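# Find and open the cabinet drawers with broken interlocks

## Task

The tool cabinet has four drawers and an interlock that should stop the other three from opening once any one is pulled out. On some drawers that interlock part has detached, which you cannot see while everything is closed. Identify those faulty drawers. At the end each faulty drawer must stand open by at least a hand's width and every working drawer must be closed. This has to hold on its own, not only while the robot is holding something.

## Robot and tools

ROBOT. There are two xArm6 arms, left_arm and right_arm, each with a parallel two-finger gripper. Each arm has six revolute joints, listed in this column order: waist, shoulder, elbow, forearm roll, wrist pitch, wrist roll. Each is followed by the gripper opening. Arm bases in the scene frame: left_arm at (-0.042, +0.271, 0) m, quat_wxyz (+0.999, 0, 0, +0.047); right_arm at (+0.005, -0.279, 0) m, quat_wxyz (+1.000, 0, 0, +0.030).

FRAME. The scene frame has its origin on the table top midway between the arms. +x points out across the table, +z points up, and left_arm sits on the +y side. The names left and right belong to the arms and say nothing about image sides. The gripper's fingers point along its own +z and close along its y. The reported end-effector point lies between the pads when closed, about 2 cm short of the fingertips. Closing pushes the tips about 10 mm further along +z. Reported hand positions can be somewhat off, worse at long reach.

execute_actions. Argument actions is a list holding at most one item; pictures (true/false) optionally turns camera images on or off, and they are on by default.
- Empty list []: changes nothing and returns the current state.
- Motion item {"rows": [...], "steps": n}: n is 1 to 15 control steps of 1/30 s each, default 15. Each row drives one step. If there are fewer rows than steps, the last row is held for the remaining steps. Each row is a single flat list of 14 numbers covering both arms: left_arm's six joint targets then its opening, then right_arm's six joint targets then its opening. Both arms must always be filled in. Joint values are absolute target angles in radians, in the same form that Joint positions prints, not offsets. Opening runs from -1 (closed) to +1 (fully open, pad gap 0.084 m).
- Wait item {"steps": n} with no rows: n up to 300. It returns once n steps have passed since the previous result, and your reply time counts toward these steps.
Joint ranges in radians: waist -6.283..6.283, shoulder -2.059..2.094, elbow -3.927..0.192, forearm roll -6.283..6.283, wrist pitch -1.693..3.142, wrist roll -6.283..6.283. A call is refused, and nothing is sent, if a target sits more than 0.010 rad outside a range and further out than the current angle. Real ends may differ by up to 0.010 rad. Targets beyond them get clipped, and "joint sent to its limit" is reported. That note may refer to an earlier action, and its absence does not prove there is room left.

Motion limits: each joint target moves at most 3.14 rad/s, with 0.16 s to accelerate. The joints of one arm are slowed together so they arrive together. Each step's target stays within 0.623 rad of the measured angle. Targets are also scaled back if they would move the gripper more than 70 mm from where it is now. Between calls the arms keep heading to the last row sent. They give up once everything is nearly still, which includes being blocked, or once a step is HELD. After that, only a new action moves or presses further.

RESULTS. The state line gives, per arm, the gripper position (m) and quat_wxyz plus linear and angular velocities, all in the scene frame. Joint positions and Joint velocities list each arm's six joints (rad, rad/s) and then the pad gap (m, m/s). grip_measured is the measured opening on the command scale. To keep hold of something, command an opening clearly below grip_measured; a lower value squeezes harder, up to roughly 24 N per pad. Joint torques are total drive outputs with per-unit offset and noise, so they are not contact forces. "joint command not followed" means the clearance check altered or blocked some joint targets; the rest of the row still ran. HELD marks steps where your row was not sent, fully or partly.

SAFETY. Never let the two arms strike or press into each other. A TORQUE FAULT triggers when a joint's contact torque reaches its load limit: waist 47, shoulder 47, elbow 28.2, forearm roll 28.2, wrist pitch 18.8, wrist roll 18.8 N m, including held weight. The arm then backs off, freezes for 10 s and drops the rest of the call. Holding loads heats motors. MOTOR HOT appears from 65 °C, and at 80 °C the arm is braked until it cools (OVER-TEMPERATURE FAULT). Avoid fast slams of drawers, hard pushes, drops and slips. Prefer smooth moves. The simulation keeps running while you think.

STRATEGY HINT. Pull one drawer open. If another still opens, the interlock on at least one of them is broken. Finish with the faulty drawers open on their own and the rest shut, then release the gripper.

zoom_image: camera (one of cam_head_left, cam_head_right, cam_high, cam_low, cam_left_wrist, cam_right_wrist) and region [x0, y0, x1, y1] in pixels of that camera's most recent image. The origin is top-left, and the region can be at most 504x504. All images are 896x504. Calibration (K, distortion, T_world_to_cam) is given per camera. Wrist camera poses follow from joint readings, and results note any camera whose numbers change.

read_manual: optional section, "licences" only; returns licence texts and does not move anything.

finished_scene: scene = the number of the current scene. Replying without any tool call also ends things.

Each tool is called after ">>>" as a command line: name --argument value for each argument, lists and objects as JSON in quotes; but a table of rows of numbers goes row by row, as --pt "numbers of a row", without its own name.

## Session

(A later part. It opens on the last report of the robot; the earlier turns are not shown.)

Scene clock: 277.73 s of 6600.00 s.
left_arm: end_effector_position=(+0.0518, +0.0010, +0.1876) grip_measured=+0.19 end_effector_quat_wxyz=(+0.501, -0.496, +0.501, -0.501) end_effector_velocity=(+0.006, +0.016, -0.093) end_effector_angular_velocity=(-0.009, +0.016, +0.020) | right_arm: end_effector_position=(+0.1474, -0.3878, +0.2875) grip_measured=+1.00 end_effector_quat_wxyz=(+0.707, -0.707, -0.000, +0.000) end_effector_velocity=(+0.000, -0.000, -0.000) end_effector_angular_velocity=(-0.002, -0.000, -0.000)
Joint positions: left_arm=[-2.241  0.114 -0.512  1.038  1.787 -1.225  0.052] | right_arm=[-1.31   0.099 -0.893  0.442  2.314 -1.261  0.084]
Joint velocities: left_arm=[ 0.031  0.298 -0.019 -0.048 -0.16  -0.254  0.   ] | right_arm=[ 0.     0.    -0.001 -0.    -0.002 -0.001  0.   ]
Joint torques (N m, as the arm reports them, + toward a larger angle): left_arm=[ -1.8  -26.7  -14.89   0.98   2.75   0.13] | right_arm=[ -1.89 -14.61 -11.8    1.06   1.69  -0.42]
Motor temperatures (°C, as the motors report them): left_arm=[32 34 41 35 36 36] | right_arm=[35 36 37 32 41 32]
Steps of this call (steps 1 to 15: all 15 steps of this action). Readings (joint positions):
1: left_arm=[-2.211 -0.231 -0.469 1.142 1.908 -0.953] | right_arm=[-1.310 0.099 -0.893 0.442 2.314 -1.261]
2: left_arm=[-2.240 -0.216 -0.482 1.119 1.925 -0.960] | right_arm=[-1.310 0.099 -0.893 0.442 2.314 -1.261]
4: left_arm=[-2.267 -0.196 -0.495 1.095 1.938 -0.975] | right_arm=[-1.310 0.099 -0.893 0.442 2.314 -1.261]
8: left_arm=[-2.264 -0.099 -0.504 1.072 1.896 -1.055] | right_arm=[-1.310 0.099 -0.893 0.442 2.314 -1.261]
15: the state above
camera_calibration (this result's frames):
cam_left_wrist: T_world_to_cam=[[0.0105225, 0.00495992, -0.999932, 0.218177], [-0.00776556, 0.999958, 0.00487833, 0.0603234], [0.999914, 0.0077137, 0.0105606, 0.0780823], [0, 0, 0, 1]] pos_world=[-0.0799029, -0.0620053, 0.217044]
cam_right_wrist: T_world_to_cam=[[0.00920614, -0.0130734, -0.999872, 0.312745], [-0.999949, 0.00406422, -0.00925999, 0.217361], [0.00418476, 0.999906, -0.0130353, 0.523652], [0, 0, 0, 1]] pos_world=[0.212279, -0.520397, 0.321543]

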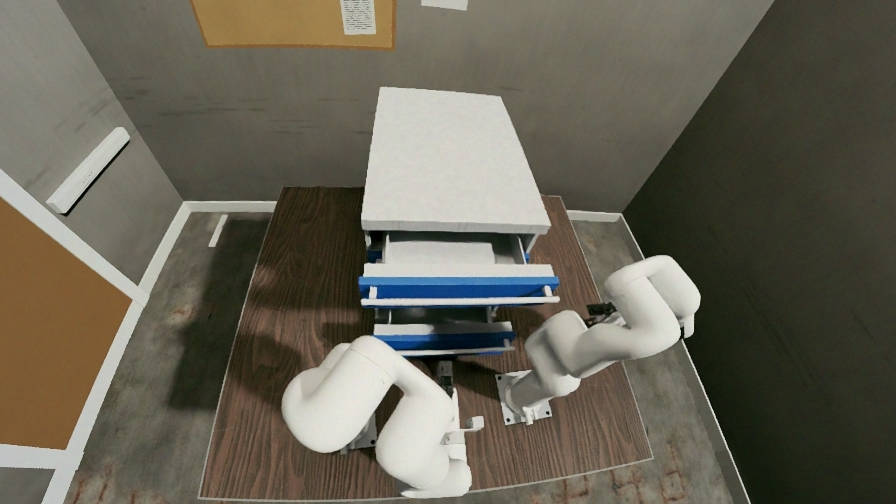

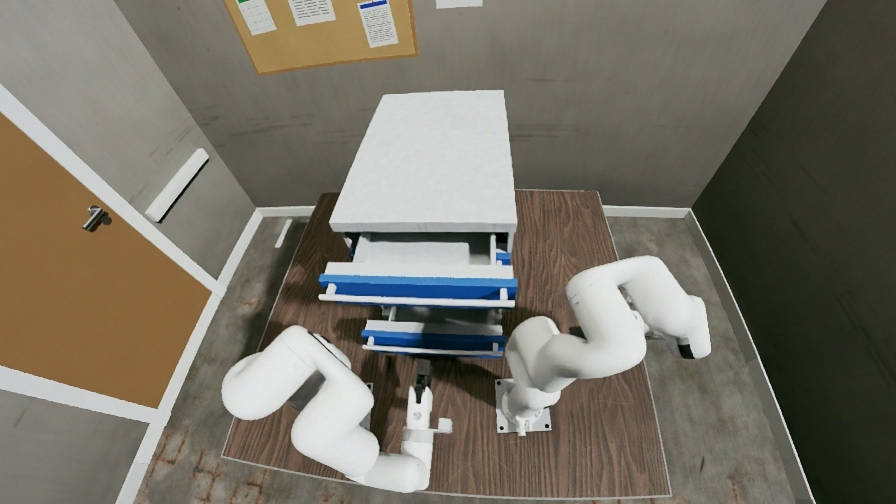

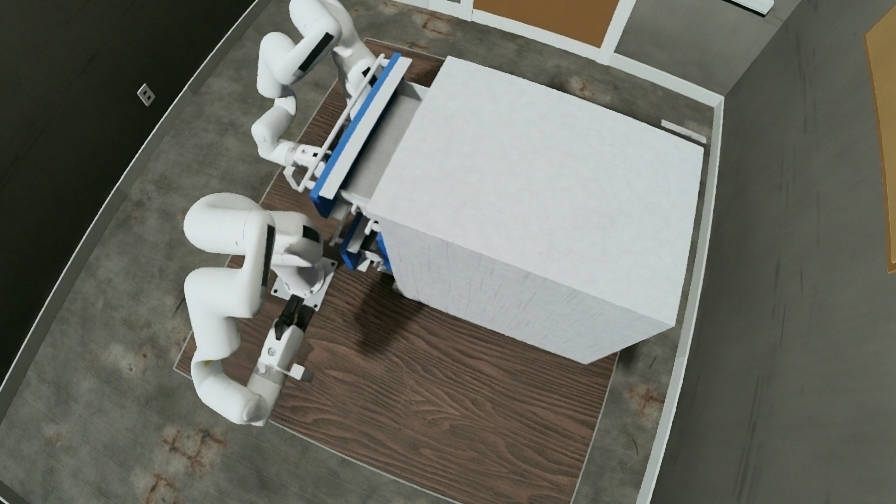

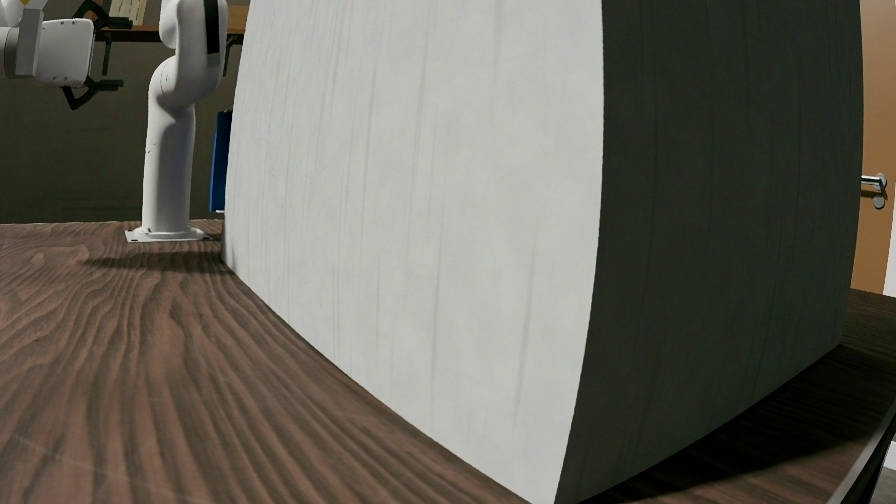

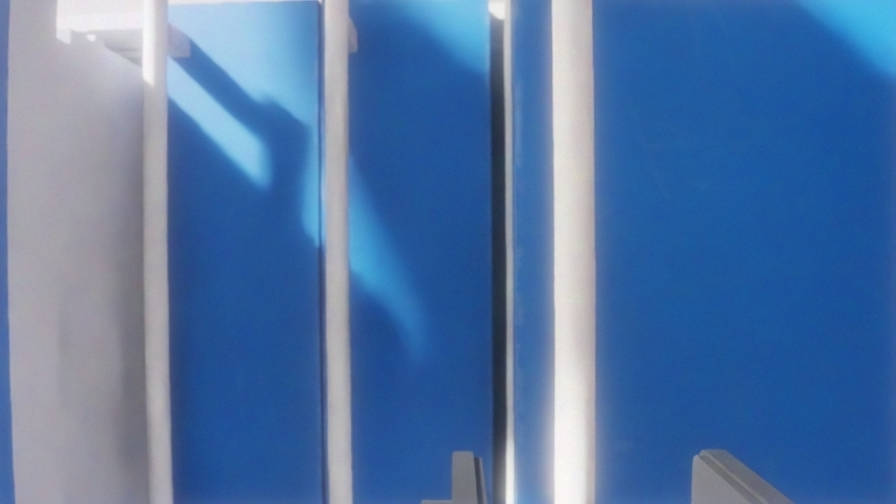

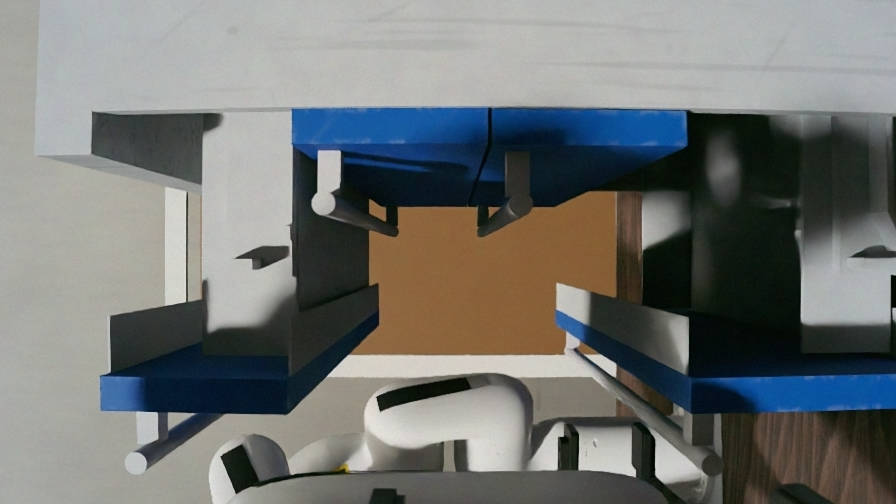

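>>> execute_actions --actions '[{"rows": [[-2.2152,0.1199,-0.5035,1.0576,1.7678,-1.24,0.2,-1.31,0.0992,-0.8932,0.442,2.314,-1.261,1.0],[-2.1904,0.1108,-0.4910,1.0801,1.7585,-1.239,0.2,-1.31,0.0992,-0.8932,0.442,2.314,-1.261,1.0],[-2.1656,0.1017,-0.4785,1.1027,1.7493,-1.238,0.2,-1.31,0.0992,-0.8932,0.442,2.314,-1.261,1.0],[-2.1407,0.0926,-0.4659,1.1253,1.7400,-1.237,0.2,-1.31,0.0992,-0.8932,0.442,2.314,-1.261,1.0],[-2.1159,0.0835,-0.4534,1.1478,1.7308,-1.236,0.2,-1.31,0.0992,-0.8932,0.442,2.314,-1.261,1.0],[-2.0911,0.0744,-0.4409,1.1704,1.7215,-1.2350,0.2,-1.31,0.0992,-0.8932,0.442,2.314,-1.261,1.0]], "steps": 14}]' --pictures false

>>> execute_actions --actions '[{"rows": [[-2.0911,0.0744,-0.4409,1.1704,1.7215,-1.2350,0.0,-1.31,0.0992,-0.8932,0.442,2.314,-1.261,1.0],[-2.0911,0.0744,-0.4409,1.1704,1.7215,-1.2350,-0.2,-1.31,0.0992,-0.8932,0.442,2.314,-1.261,1.0],[-2.0911,0.0744,-0.4409,1.1704,1.7215,-1.2350,-0.4,-1.31,0.0992,-0.8932,0.442,2.314,-1.261,1.0],[-2.0911,0.0744,-0.4409,1.1704,1.7215,-1.2350,-0.55,-1.31,0.0992,-0.8932,0.442,2.314,-1.261,1.0],[-2.0911,0.0744,-0.4409,1.1704,1.7215,-1.2350,-0.65,-1.31,0.0992,-0.8932,0.442,2.314,-1.261,1.0],[-2.0911,0.0744,-0.4409,1.1704,1.7215,-1.2350,-0.72,-1.31,0.0992,-0.8932,0.442,2.314,-1.261,1.0],[-2.0911,0.0744,-0.4409,1.1704,1.7215,-1.2350,-0.78,-1.31,0.0992,-0.8932,0.442,2.314,-1.261,1.0],[-2.0911,0.0744,-0.4409,1.1704,1.7215,-1.2350,-0.85,-1.31,0.0992,-0.8932,0.442,2.314,-1.261,1.0],[-2.0911,0.0744,-0.4409,1.1704,1.7215,-1.2350,-0.92,-1.31,0.0992,-0.8932,0.442,2.314,-1.261,1.0],[-2.0911,0.0744,-0.4409,1.1704,1.7215,-1.2350,-1.0,-1.31,0.0992,-0.8932,0.442,2.314,-1.261,1.0]], "steps": 14}]' --pictures false

>>> execute_actions --actions '[{"rows": [[-2.0680,0.0687,-0.4331,1.1921,1.7131,-1.2343,-1.0,-1.31,0.0992,-0.8932,0.442,2.314,-1.261,1.0],[-2.0449,0.0630,-0.4254,1.2137,1.7046,-1.2336,-1.0,-1.31,0.0992,-0.8932,0.442,2.314,-1.261,1.0],[-2.0218,0.0573,-0.4176,1.2354,1.6962,-1.2329,-1.0,-1.31,0.0992,-0.8932,0.442,2.314,-1.261,1.0],[-1.9988,0.0515,-0.4098,1.2571,1.6877,-1.2323,-1.0,-1.31,0.0992,-0.8932,0.442,2.314,-1.261,1.0],[-1.9757,0.0458,-0.4020,1.2788,1.6793,-1.2316,-1.0,-1.31,0.0992,-0.8932,0.442,2.314,-1.261,1.0],[-1.9526,0.0401,-0.3943,1.3004,1.6708,-1.2309,-1.0,-1.31,0.0992,-0.8932,0.442,2.314,-1.261,1.0],[-1.9295,0.0344,-0.3865,1.3221,1.6624,-1.2302,-1.0,-1.31,0.0992,-0.8932,0.442,2.314,-1.261,1.0],[-1.9042,0.0313,-0.3824,1.3459,1.6536,-1.2297,-1.0,-1.31,0.0992,-0.8932,0.442,2.314,-1.261,1.0],[-1.8789,0.0282,-0.3784,1.3697,1.6448,-1.2292,-1.0,-1.31,0.0992,-0.8932,0.442,2.314,-1.261,1.0],[-1.8536,0.0251,-0.3743,1.3935,1.6360,-1.2287,-1.0,-1.31,0.0992,-0.8932,0.442,2.314,-1.261,1.0],[-1.8282,0.0219,-0.3702,1.4172,1.6272,-1.2281,-1.0,-1.31,0.0992,-0.8932,0.442,2.314,-1.261,1.0],[-1.8029,0.0188,-0.3661,1.4410,1.6184,-1.2276,-1.0,-1.31,0.0992,-0.8932,0.442,2.314,-1.261,1.0],[-1.7776,0.0157,-0.3621,1.4648,1.6096,-1.2271,-1.0,-1.31,0.0992,-0.8932,0.442,2.314,-1.261,1.0],[-1.7523,0.0126,-0.3580,1.4886,1.6008,-1.2266,-1.0,-1.31,0.0992,-0.8932,0.442,2.314,-1.261,1.0]], "steps": 14}]' --pictures false

>>> execute_actions --actions '[{"rows": [[-1.7294,0.0127,-0.3581,1.5101,1.5930,-1.2266,-1.0,-1.31,0.0992,-0.8932,0.442,2.314,-1.261,1.0],[-1.7065,0.0128,-0.3582,1.5316,1.5851,-1.2267,-1.0,-1.31,0.0992,-0.8932,0.442,2.314,-1.261,1.0],[-1.6836,0.0128,-0.3583,1.5531,1.5773,-1.2267,-1.0,-1.31,0.0992,-0.8932,0.442,2.314,-1.261,1.0],[-1.6608,0.0129,-0.3584,1.5746,1.5694,-1.2267,-1.0,-1.31,0.0992,-0.8932,0.442,2.314,-1.261,1.0],[-1.6425,0.0130,-0.3584,1.5918,1.5631,-1.2267,-1.0,-1.31,0.0992,-0.8932,0.442,2.314,-1.261,1.0],[-1.6241,0.0130,-0.3585,1.6090,1.5568,-1.2267,-1.0,-1.31,0.0992,-0.8932,0.442,2.314,-1.261,1.0],[-1.6095,0.0131,-0.3585,1.6228,1.5518,-1.2268,-1.0,-1.31,0.0992,-0.8932,0.442,2.314,-1.261,1.0],[-1.5967,0.0131,-0.3586,1.6348,1.5474,-1.2268,-1.0,-1.31,0.0992,-0.8932,0.442,2.314,-1.261,1.0],[-1.5875,0.0131,-0.3586,1.6434,1.5443,-1.2268,-1.0,-1.31,0.0992,-0.8932,0.442,2.314,-1.261,1.0],[-1.5784,0.0132,-0.3587,1.6520,1.5411,-1.2268,-1.0,-1.31,0.0992,-0.8932,0.442,2.314,-1.261,1.0],[-1.5729,0.0132,-0.3587,1.6572,1.5393,-1.2268,-1.0,-1.31,0.0992,-0.8932,0.442,2.314,-1.261,1.0],[-1.5692,0.0132,-0.3587,1.6606,1.5380,-1.2268,-1.0,-1.31,0.0992,-0.8932,0.442,2.314,-1.261,1.0]], "steps": 15}]' --pictures false

>>> execute_actions --actions '[{"steps": 10}]'

Scene clock: 289.20 s of 6600.00 s.
left_arm: end_effector_position=(+0.0975, +0.0001, +0.1835) grip_measured=+0.19 end_effector_quat_wxyz=(+0.500, -0.500, +0.499, -0.501) end_effector_velocity=(+0.004, -0.004, -0.000) end_effector_angular_velocity=(-0.005, +0.006, -0.013) | right_arm: end_effector_position=(+0.1474, -0.3878, +0.2875) grip_measured=+1.00 end_effector_quat_wxyz=(+0.707, -0.707, -0.000, +0.000) end_effector_velocity=(+0.000, -0.000, -0.000) end_effector_angular_velocity=(-0.002, +0.001, -0.000)
Joint positions: left_arm=[-2.093  0.075 -0.442  1.168  1.722 -1.235  0.052] | right_arm=[-1.31   0.099 -0.893  0.442  2.314 -1.261  0.084]
Joint velocities: left_arm=[ 0.017 -0.01   0.007  0.027 -0.015  0.001  0.   ] | right_arm=[-0.     0.    -0.001 -0.    -0.001  0.001  0.   ]
Joint torques (N m, as the arm reports them, + toward a larger angle): left_arm=[ -1.28 -16.07 -12.01   0.4    2.39  -0.36] | right_arm=[ -2.39 -14.94 -12.01   1.01   1.69  -0.33]
Motor temperatures (°C, as the motors report them): left_arm=[32 34 40 35 36 36] | right_arm=[35 36 37 32 41 32]
Steps of this call (steps 1 to 30: the robot went on to your last target; steps 31 to 90: nothing new was sent; then 8.00 s passed at rest; steps 91 to 104: all 14 steps of this action). Readings (joint positions):
91: left_arm=[-2.240 0.129 -0.516 1.036 1.777 -1.241] | right_arm=[-1.310 0.099 -0.893 0.442 2.314 -1.261]
92: left_arm=[-2.236 0.127 -0.514 1.040 1.775 -1.241] | right_arm=[-1.310 0.099 -0.893 0.442 2.314 -1.261]
94: left_arm=[-2.212 0.119 -0.502 1.062 1.766 -1.240] | right_arm=[-1.310 0.099 -0.893 0.442 2.314 -1.261]
98: left_arm=[-2.132 0.089 -0.462 1.133 1.737 -1.237] | right_arm=[-1.310 0.099 -0.893 0.442 2.314 -1.261]
104: the state above

Scene clock: 289.67 s of 6600.00 s.
left_arm: end_effector_position=(+0.0980, +0.0001, +0.1835) grip_measured=-0.74 end_effector_quat_wxyz=(+0.500, -0.500, +0.500, -0.501) end_effector_velocity=(+0.000, +0.000, +0.000) end_effector_angular_velocity=(-0.001, +0.000, +0.000) | right_arm: end_effector_position=(+0.1474, -0.3878, +0.2875) grip_measured=+1.00 end_effector_quat_wxyz=(+0.707, -0.707, -0.000, +0.000) end_effector_velocity=(-0.000, +0.000, +0.001) end_effector_angular_velocity=(+0.002, +0.001, +0.001)
Joint positions: left_arm=[-2.091  0.074 -0.441  1.17   1.721 -1.235  0.011] | right_arm=[-1.31   0.099 -0.893  0.442  2.314 -1.261  0.084]
Joint velocities: left_arm=[ 0.001 -0.001  0.     0.    -0.    -0.001  0.   ] | right_arm=[ 0.    -0.    -0.    -0.     0.002  0.001  0.   ]
Joint torques (N m, as the arm reports them, + toward a larger angle): left_arm=[ -0.17 -16.2  -11.81   0.67   2.72  -0.41] | right_arm=[ -2.04 -14.81 -12.19   0.93   1.67  -0.25]
Motor temperatures (°C, as the motors report them): left_arm=[32 34 40 35 36 36] | right_arm=[35 36 37 32 41 32]
Steps of this call (steps 1 to 14: all 14 steps of this action). Readings (joint positions):
1: left_arm=[-2.093 0.075 -0.442 1.169 1.722 -1.235] | right_arm=[-1.310 0.099 -0.893 0.442 2.314 -1.261]
2: left_arm=[-2.092 0.075 -0.442 1.169 1.722 -1.235] | right_arm=[-1.310 0.099 -0.893 0.442 2.314 -1.261]
4: left_arm=[-2.092 0.075 -0.441 1.170 1.722 -1.235] | right_arm=[-1.310 0.099 -0.893 0.442 2.314 -1.261]
8: left_arm=[-2.092 0.075 -0.441 1.170 1.721 -1.235] | right_arm=[-1.310 0.099 -0.893 0.442 2.314 -1.261]
14: the state above

Scene clock: 290.13 s of 6600.00 s.
left_arm: end_effector_position=(+0.1648, -0.0003, +0.1834) grip_measured=-0.74 end_effector_quat_wxyz=(+0.501, -0.500, +0.499, -0.500) end_effector_velocity=(+0.189, +0.000, +0.000) end_effector_angular_velocity=(-0.003, +0.006, -0.001) | right_arm: end_effector_position=(+0.1474, -0.3878, +0.2875) grip_measured=+1.00 end_effector_quat_wxyz=(+0.707, -0.707, -0.000, +0.000) end_effector_velocity=(-0.000, -0.000, +0.000) end_effector_angular_velocity=(+0.000, -0.000, +0.000)
Joint positions: left_arm=[-1.845  0.025 -0.372  1.4    1.635 -1.229  0.011] | right_arm=[-1.31   0.099 -0.893  0.442  2.314 -1.261  0.084]
Joint velocities: left_arm=[ 0.746 -0.1    0.125  0.701 -0.261  0.016 -0.   ] | right_arm=[-0.     0.    -0.    -0.     0.001 -0.     0.   ]
Joint torques (N m, as the arm reports them, + toward a larger angle): left_arm=[ -2.31 -15.28 -16.63   2.71   1.11  -0.38] | right_arm=[ -1.73 -15.25 -11.99   0.96   1.67  -0.3 ]
Motor temperatures (°C, as the motors report them): left_arm=[32 34 40 35 36 36] | right_arm=[35 36 37 32 41 32]
Steps of this call (steps 1 to 14: all 14 steps of this action). Readings (joint positions):
1: left_arm=[-2.091 0.074 -0.441 1.171 1.721 -1.235] | right_arm=[-1.310 0.099 -0.893 0.442 2.314 -1.261]
2: left_arm=[-2.087 0.073 -0.439 1.174 1.720 -1.235] | right_arm=[-1.310 0.099 -0.893 0.442 2.314 -1.261]
4: left_arm=[-2.065 0.068 -0.431 1.195 1.712 -1.234] | right_arm=[-1.310 0.099 -0.893 0.442 2.314 -1.261]
8: left_arm=[-1.987 0.049 -0.405 1.267 1.684 -1.232] | right_arm=[-1.310 0.099 -0.893 0.442 2.314 -1.261]
14: the state above

Scene clock: 290.63 s of 6600.00 s.
left_arm: end_effector_position=(+0.2312, -0.0003, +0.1834) grip_measured=-0.74 end_effector_quat_wxyz=(+0.500, -0.500, +0.500, -0.500) end_effector_velocity=(+0.025, +0.000, +0.000) end_effector_angular_velocity=(+0.001, +0.001, -0.005) | right_arm: end_effector_position=(+0.1474, -0.3878, +0.2875) grip_measured=+1.00 end_effector_quat_wxyz=(+0.707, -0.707, -0.000, +0.000) end_effector_velocity=(-0.000, -0.000, +0.000) end_effector_angular_velocity=(-0.001, +0.000, +0.001)
Joint positions: left_arm=[-1.576  0.013 -0.359  1.654  1.541 -1.227  0.011] | right_arm=[-1.31   0.099 -0.893  0.442  2.314 -1.261  0.084]
Joint velocities: left_arm=[ 0.101  0.001 -0.003  0.099 -0.037 -0.    -0.   ] | right_arm=[ 0.     0.    -0.002 -0.001  0.    -0.     0.   ]
Joint torques (N m, as the arm reports them, + toward a larger angle): left_arm=[ -7.63 -14.67 -16.91   1.87   0.14  -0.31] | right_arm=[ -2.21 -14.83 -12.03   0.85   1.61  -0.24]
Motor temperatures (°C, as the motors report them): left_arm=[32 34 40 35 36 36] | right_arm=[35 36 37 32 41 32]
Steps of this call (steps 1 to 15: all 15 steps of this action). Readings (joint positions):
1: left_arm=[-1.820 0.021 -0.368 1.423 1.626 -1.228] | right_arm=[-1.310 0.099 -0.893 0.442 2.314 -1.261]
2: left_arm=[-1.795 0.019 -0.365 1.447 1.617 -1.228] | right_arm=[-1.310 0.099 -0.893 0.442 2.314 -1.261]
4: left_arm=[-1.747 0.015 -0.361 1.492 1.600 -1.227] | right_arm=[-1.310 0.099 -0.893 0.442 2.314 -1.261]
8: left_arm=[-1.657 0.013 -0.358 1.576 1.570 -1.227] | right_arm=[-1.310 0.099 -0.893 0.442 2.314 -1.261]
15: the state above

Scene clock: 290.97 s of 6600.00 s.
left_arm: end_effector_position=(+0.2327, -0.0003, +0.1833) grip_measured=-0.74 end_effector_quat_wxyz=(+0.500, -0.500, +0.500, -0.500) end_effector_velocity=(+0.000, +0.000, -0.000) end_effector_angular_velocity=(+0.002, -0.000, +0.000) | right_arm: end_effector_position=(+0.1474, -0.3878, +0.2875) grip_measured=+1.00 end_effector_quat_wxyz=(+0.707, -0.707, -0.000, +0.000) end_effector_velocity=(-0.000, +0.000, -0.000) end_effector_angular_velocity=(+0.000, +0.001, +0.000)
Joint positions: left_arm=[-1.57   0.013 -0.359  1.66   1.538 -1.227  0.011] | right_arm=[-1.31   0.099 -0.893  0.442  2.314 -1.261  0.084]
Joint velocities: left_arm=[ 0.001  0.002  0.001  0.001  0.    -0.    -0.   ] | right_arm=[ 0.    -0.     0.001 -0.    -0.     0.     0.   ]
Joint torques (N m, as the arm reports them, + toward a larger angle): left_arm=[ -2.99 -13.31 -16.82   2.36  -0.42  -0.34] | right_arm=[ -1.86 -14.78 -11.75   0.96   1.82  -0.15]
Motor temperatures (°C, as the motors report them): left_arm=[32 34 40 35 36 36] | right_arm=[35 36 37 32 41 32]
Steps of this call (steps 1 to 10: the robot went on to your last target). Readings (joint positions):
1: left_arm=[-1.574 0.013 -0.359 1.656 1.540 -1.227] | right_arm=[-1.310 0.099 -0.893 0.442 2.314 -1.261]
2: left_arm=[-1.572 0.013 -0.359 1.658 1.539 -1.227] | right_arm=[-1.310 0.099 -0.893 0.442 2.314 -1.261]
4: left_arm=[-1.571 0.013 -0.359 1.659 1.539 -1.227] | right_arm=[-1.310 0.099 -0.893 0.442 2.314 -1.261]
8: left_arm=[-1.570 0.013 -0.359 1.660 1.539 -1.227] | right_arm=[-1.310 0.099 -0.893 0.442 2.314 -1.261]
10: the state above
camera_calibration (this result's frames):
cam_left_wrist: T_world_to_cam=[[0.00549751, -0.000649144, -0.999985, 0.213159], [-0.0120781, 0.999927, -0.000715507, 0.0651319], [0.999912, 0.0120818, 0.00548927, -0.101807], [0, 0, 0, 1]] pos_world=[0.101413, -0.0637587, 0.213761]
cam_right_wrist: T_world_to_cam=[[0.00920623, -0.0130735, -0.999872, 0.312745], [-0.999949, 0.00406425, -0.00926008, 0.217361], [0.00418479, 0.999906, -0.0130354, 0.523652], [0, 0, 0, 1]] pos_world=[0.212279, -0.520397, 0.321543]

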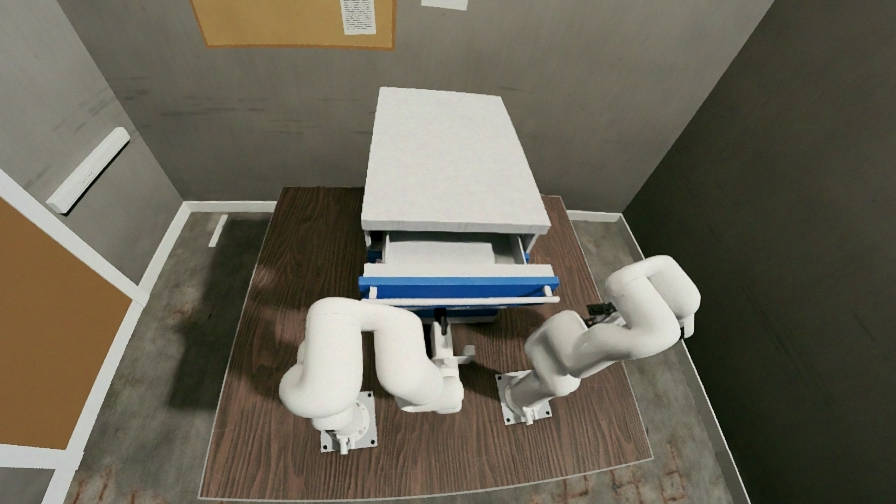

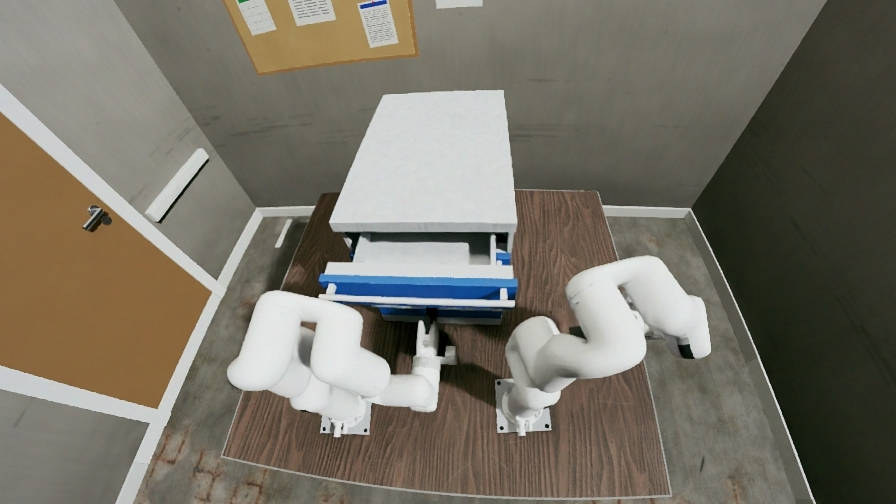

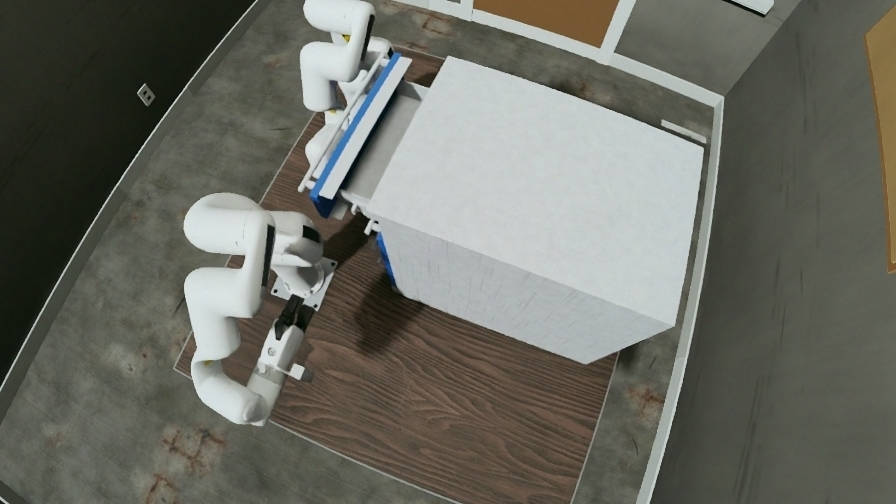

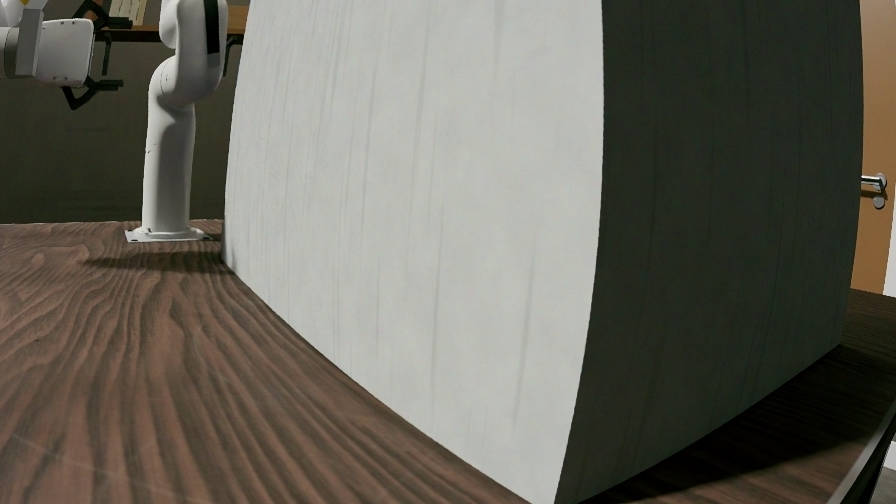

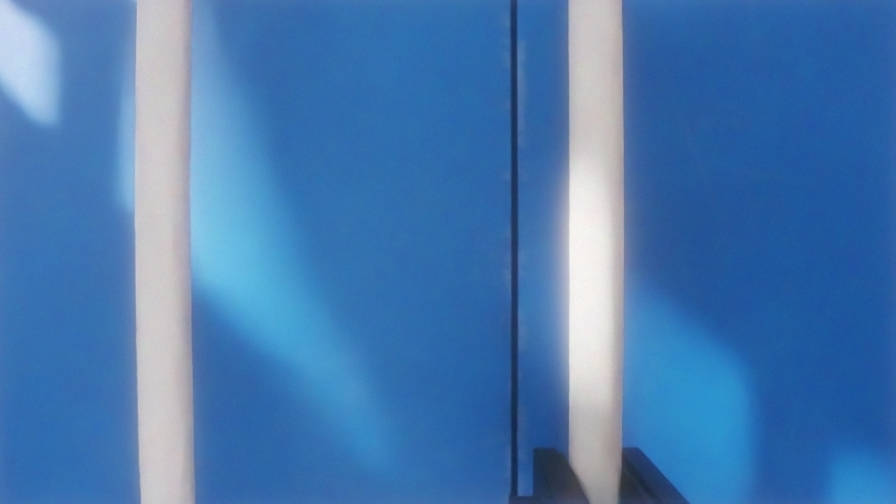

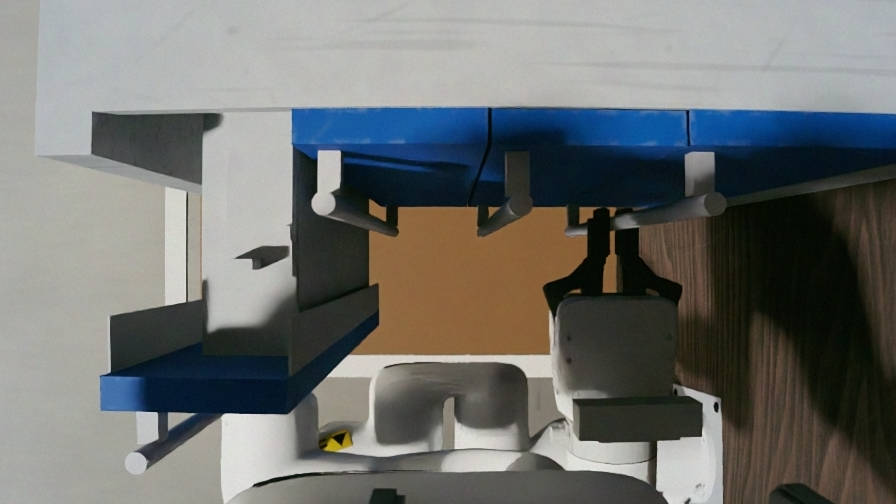

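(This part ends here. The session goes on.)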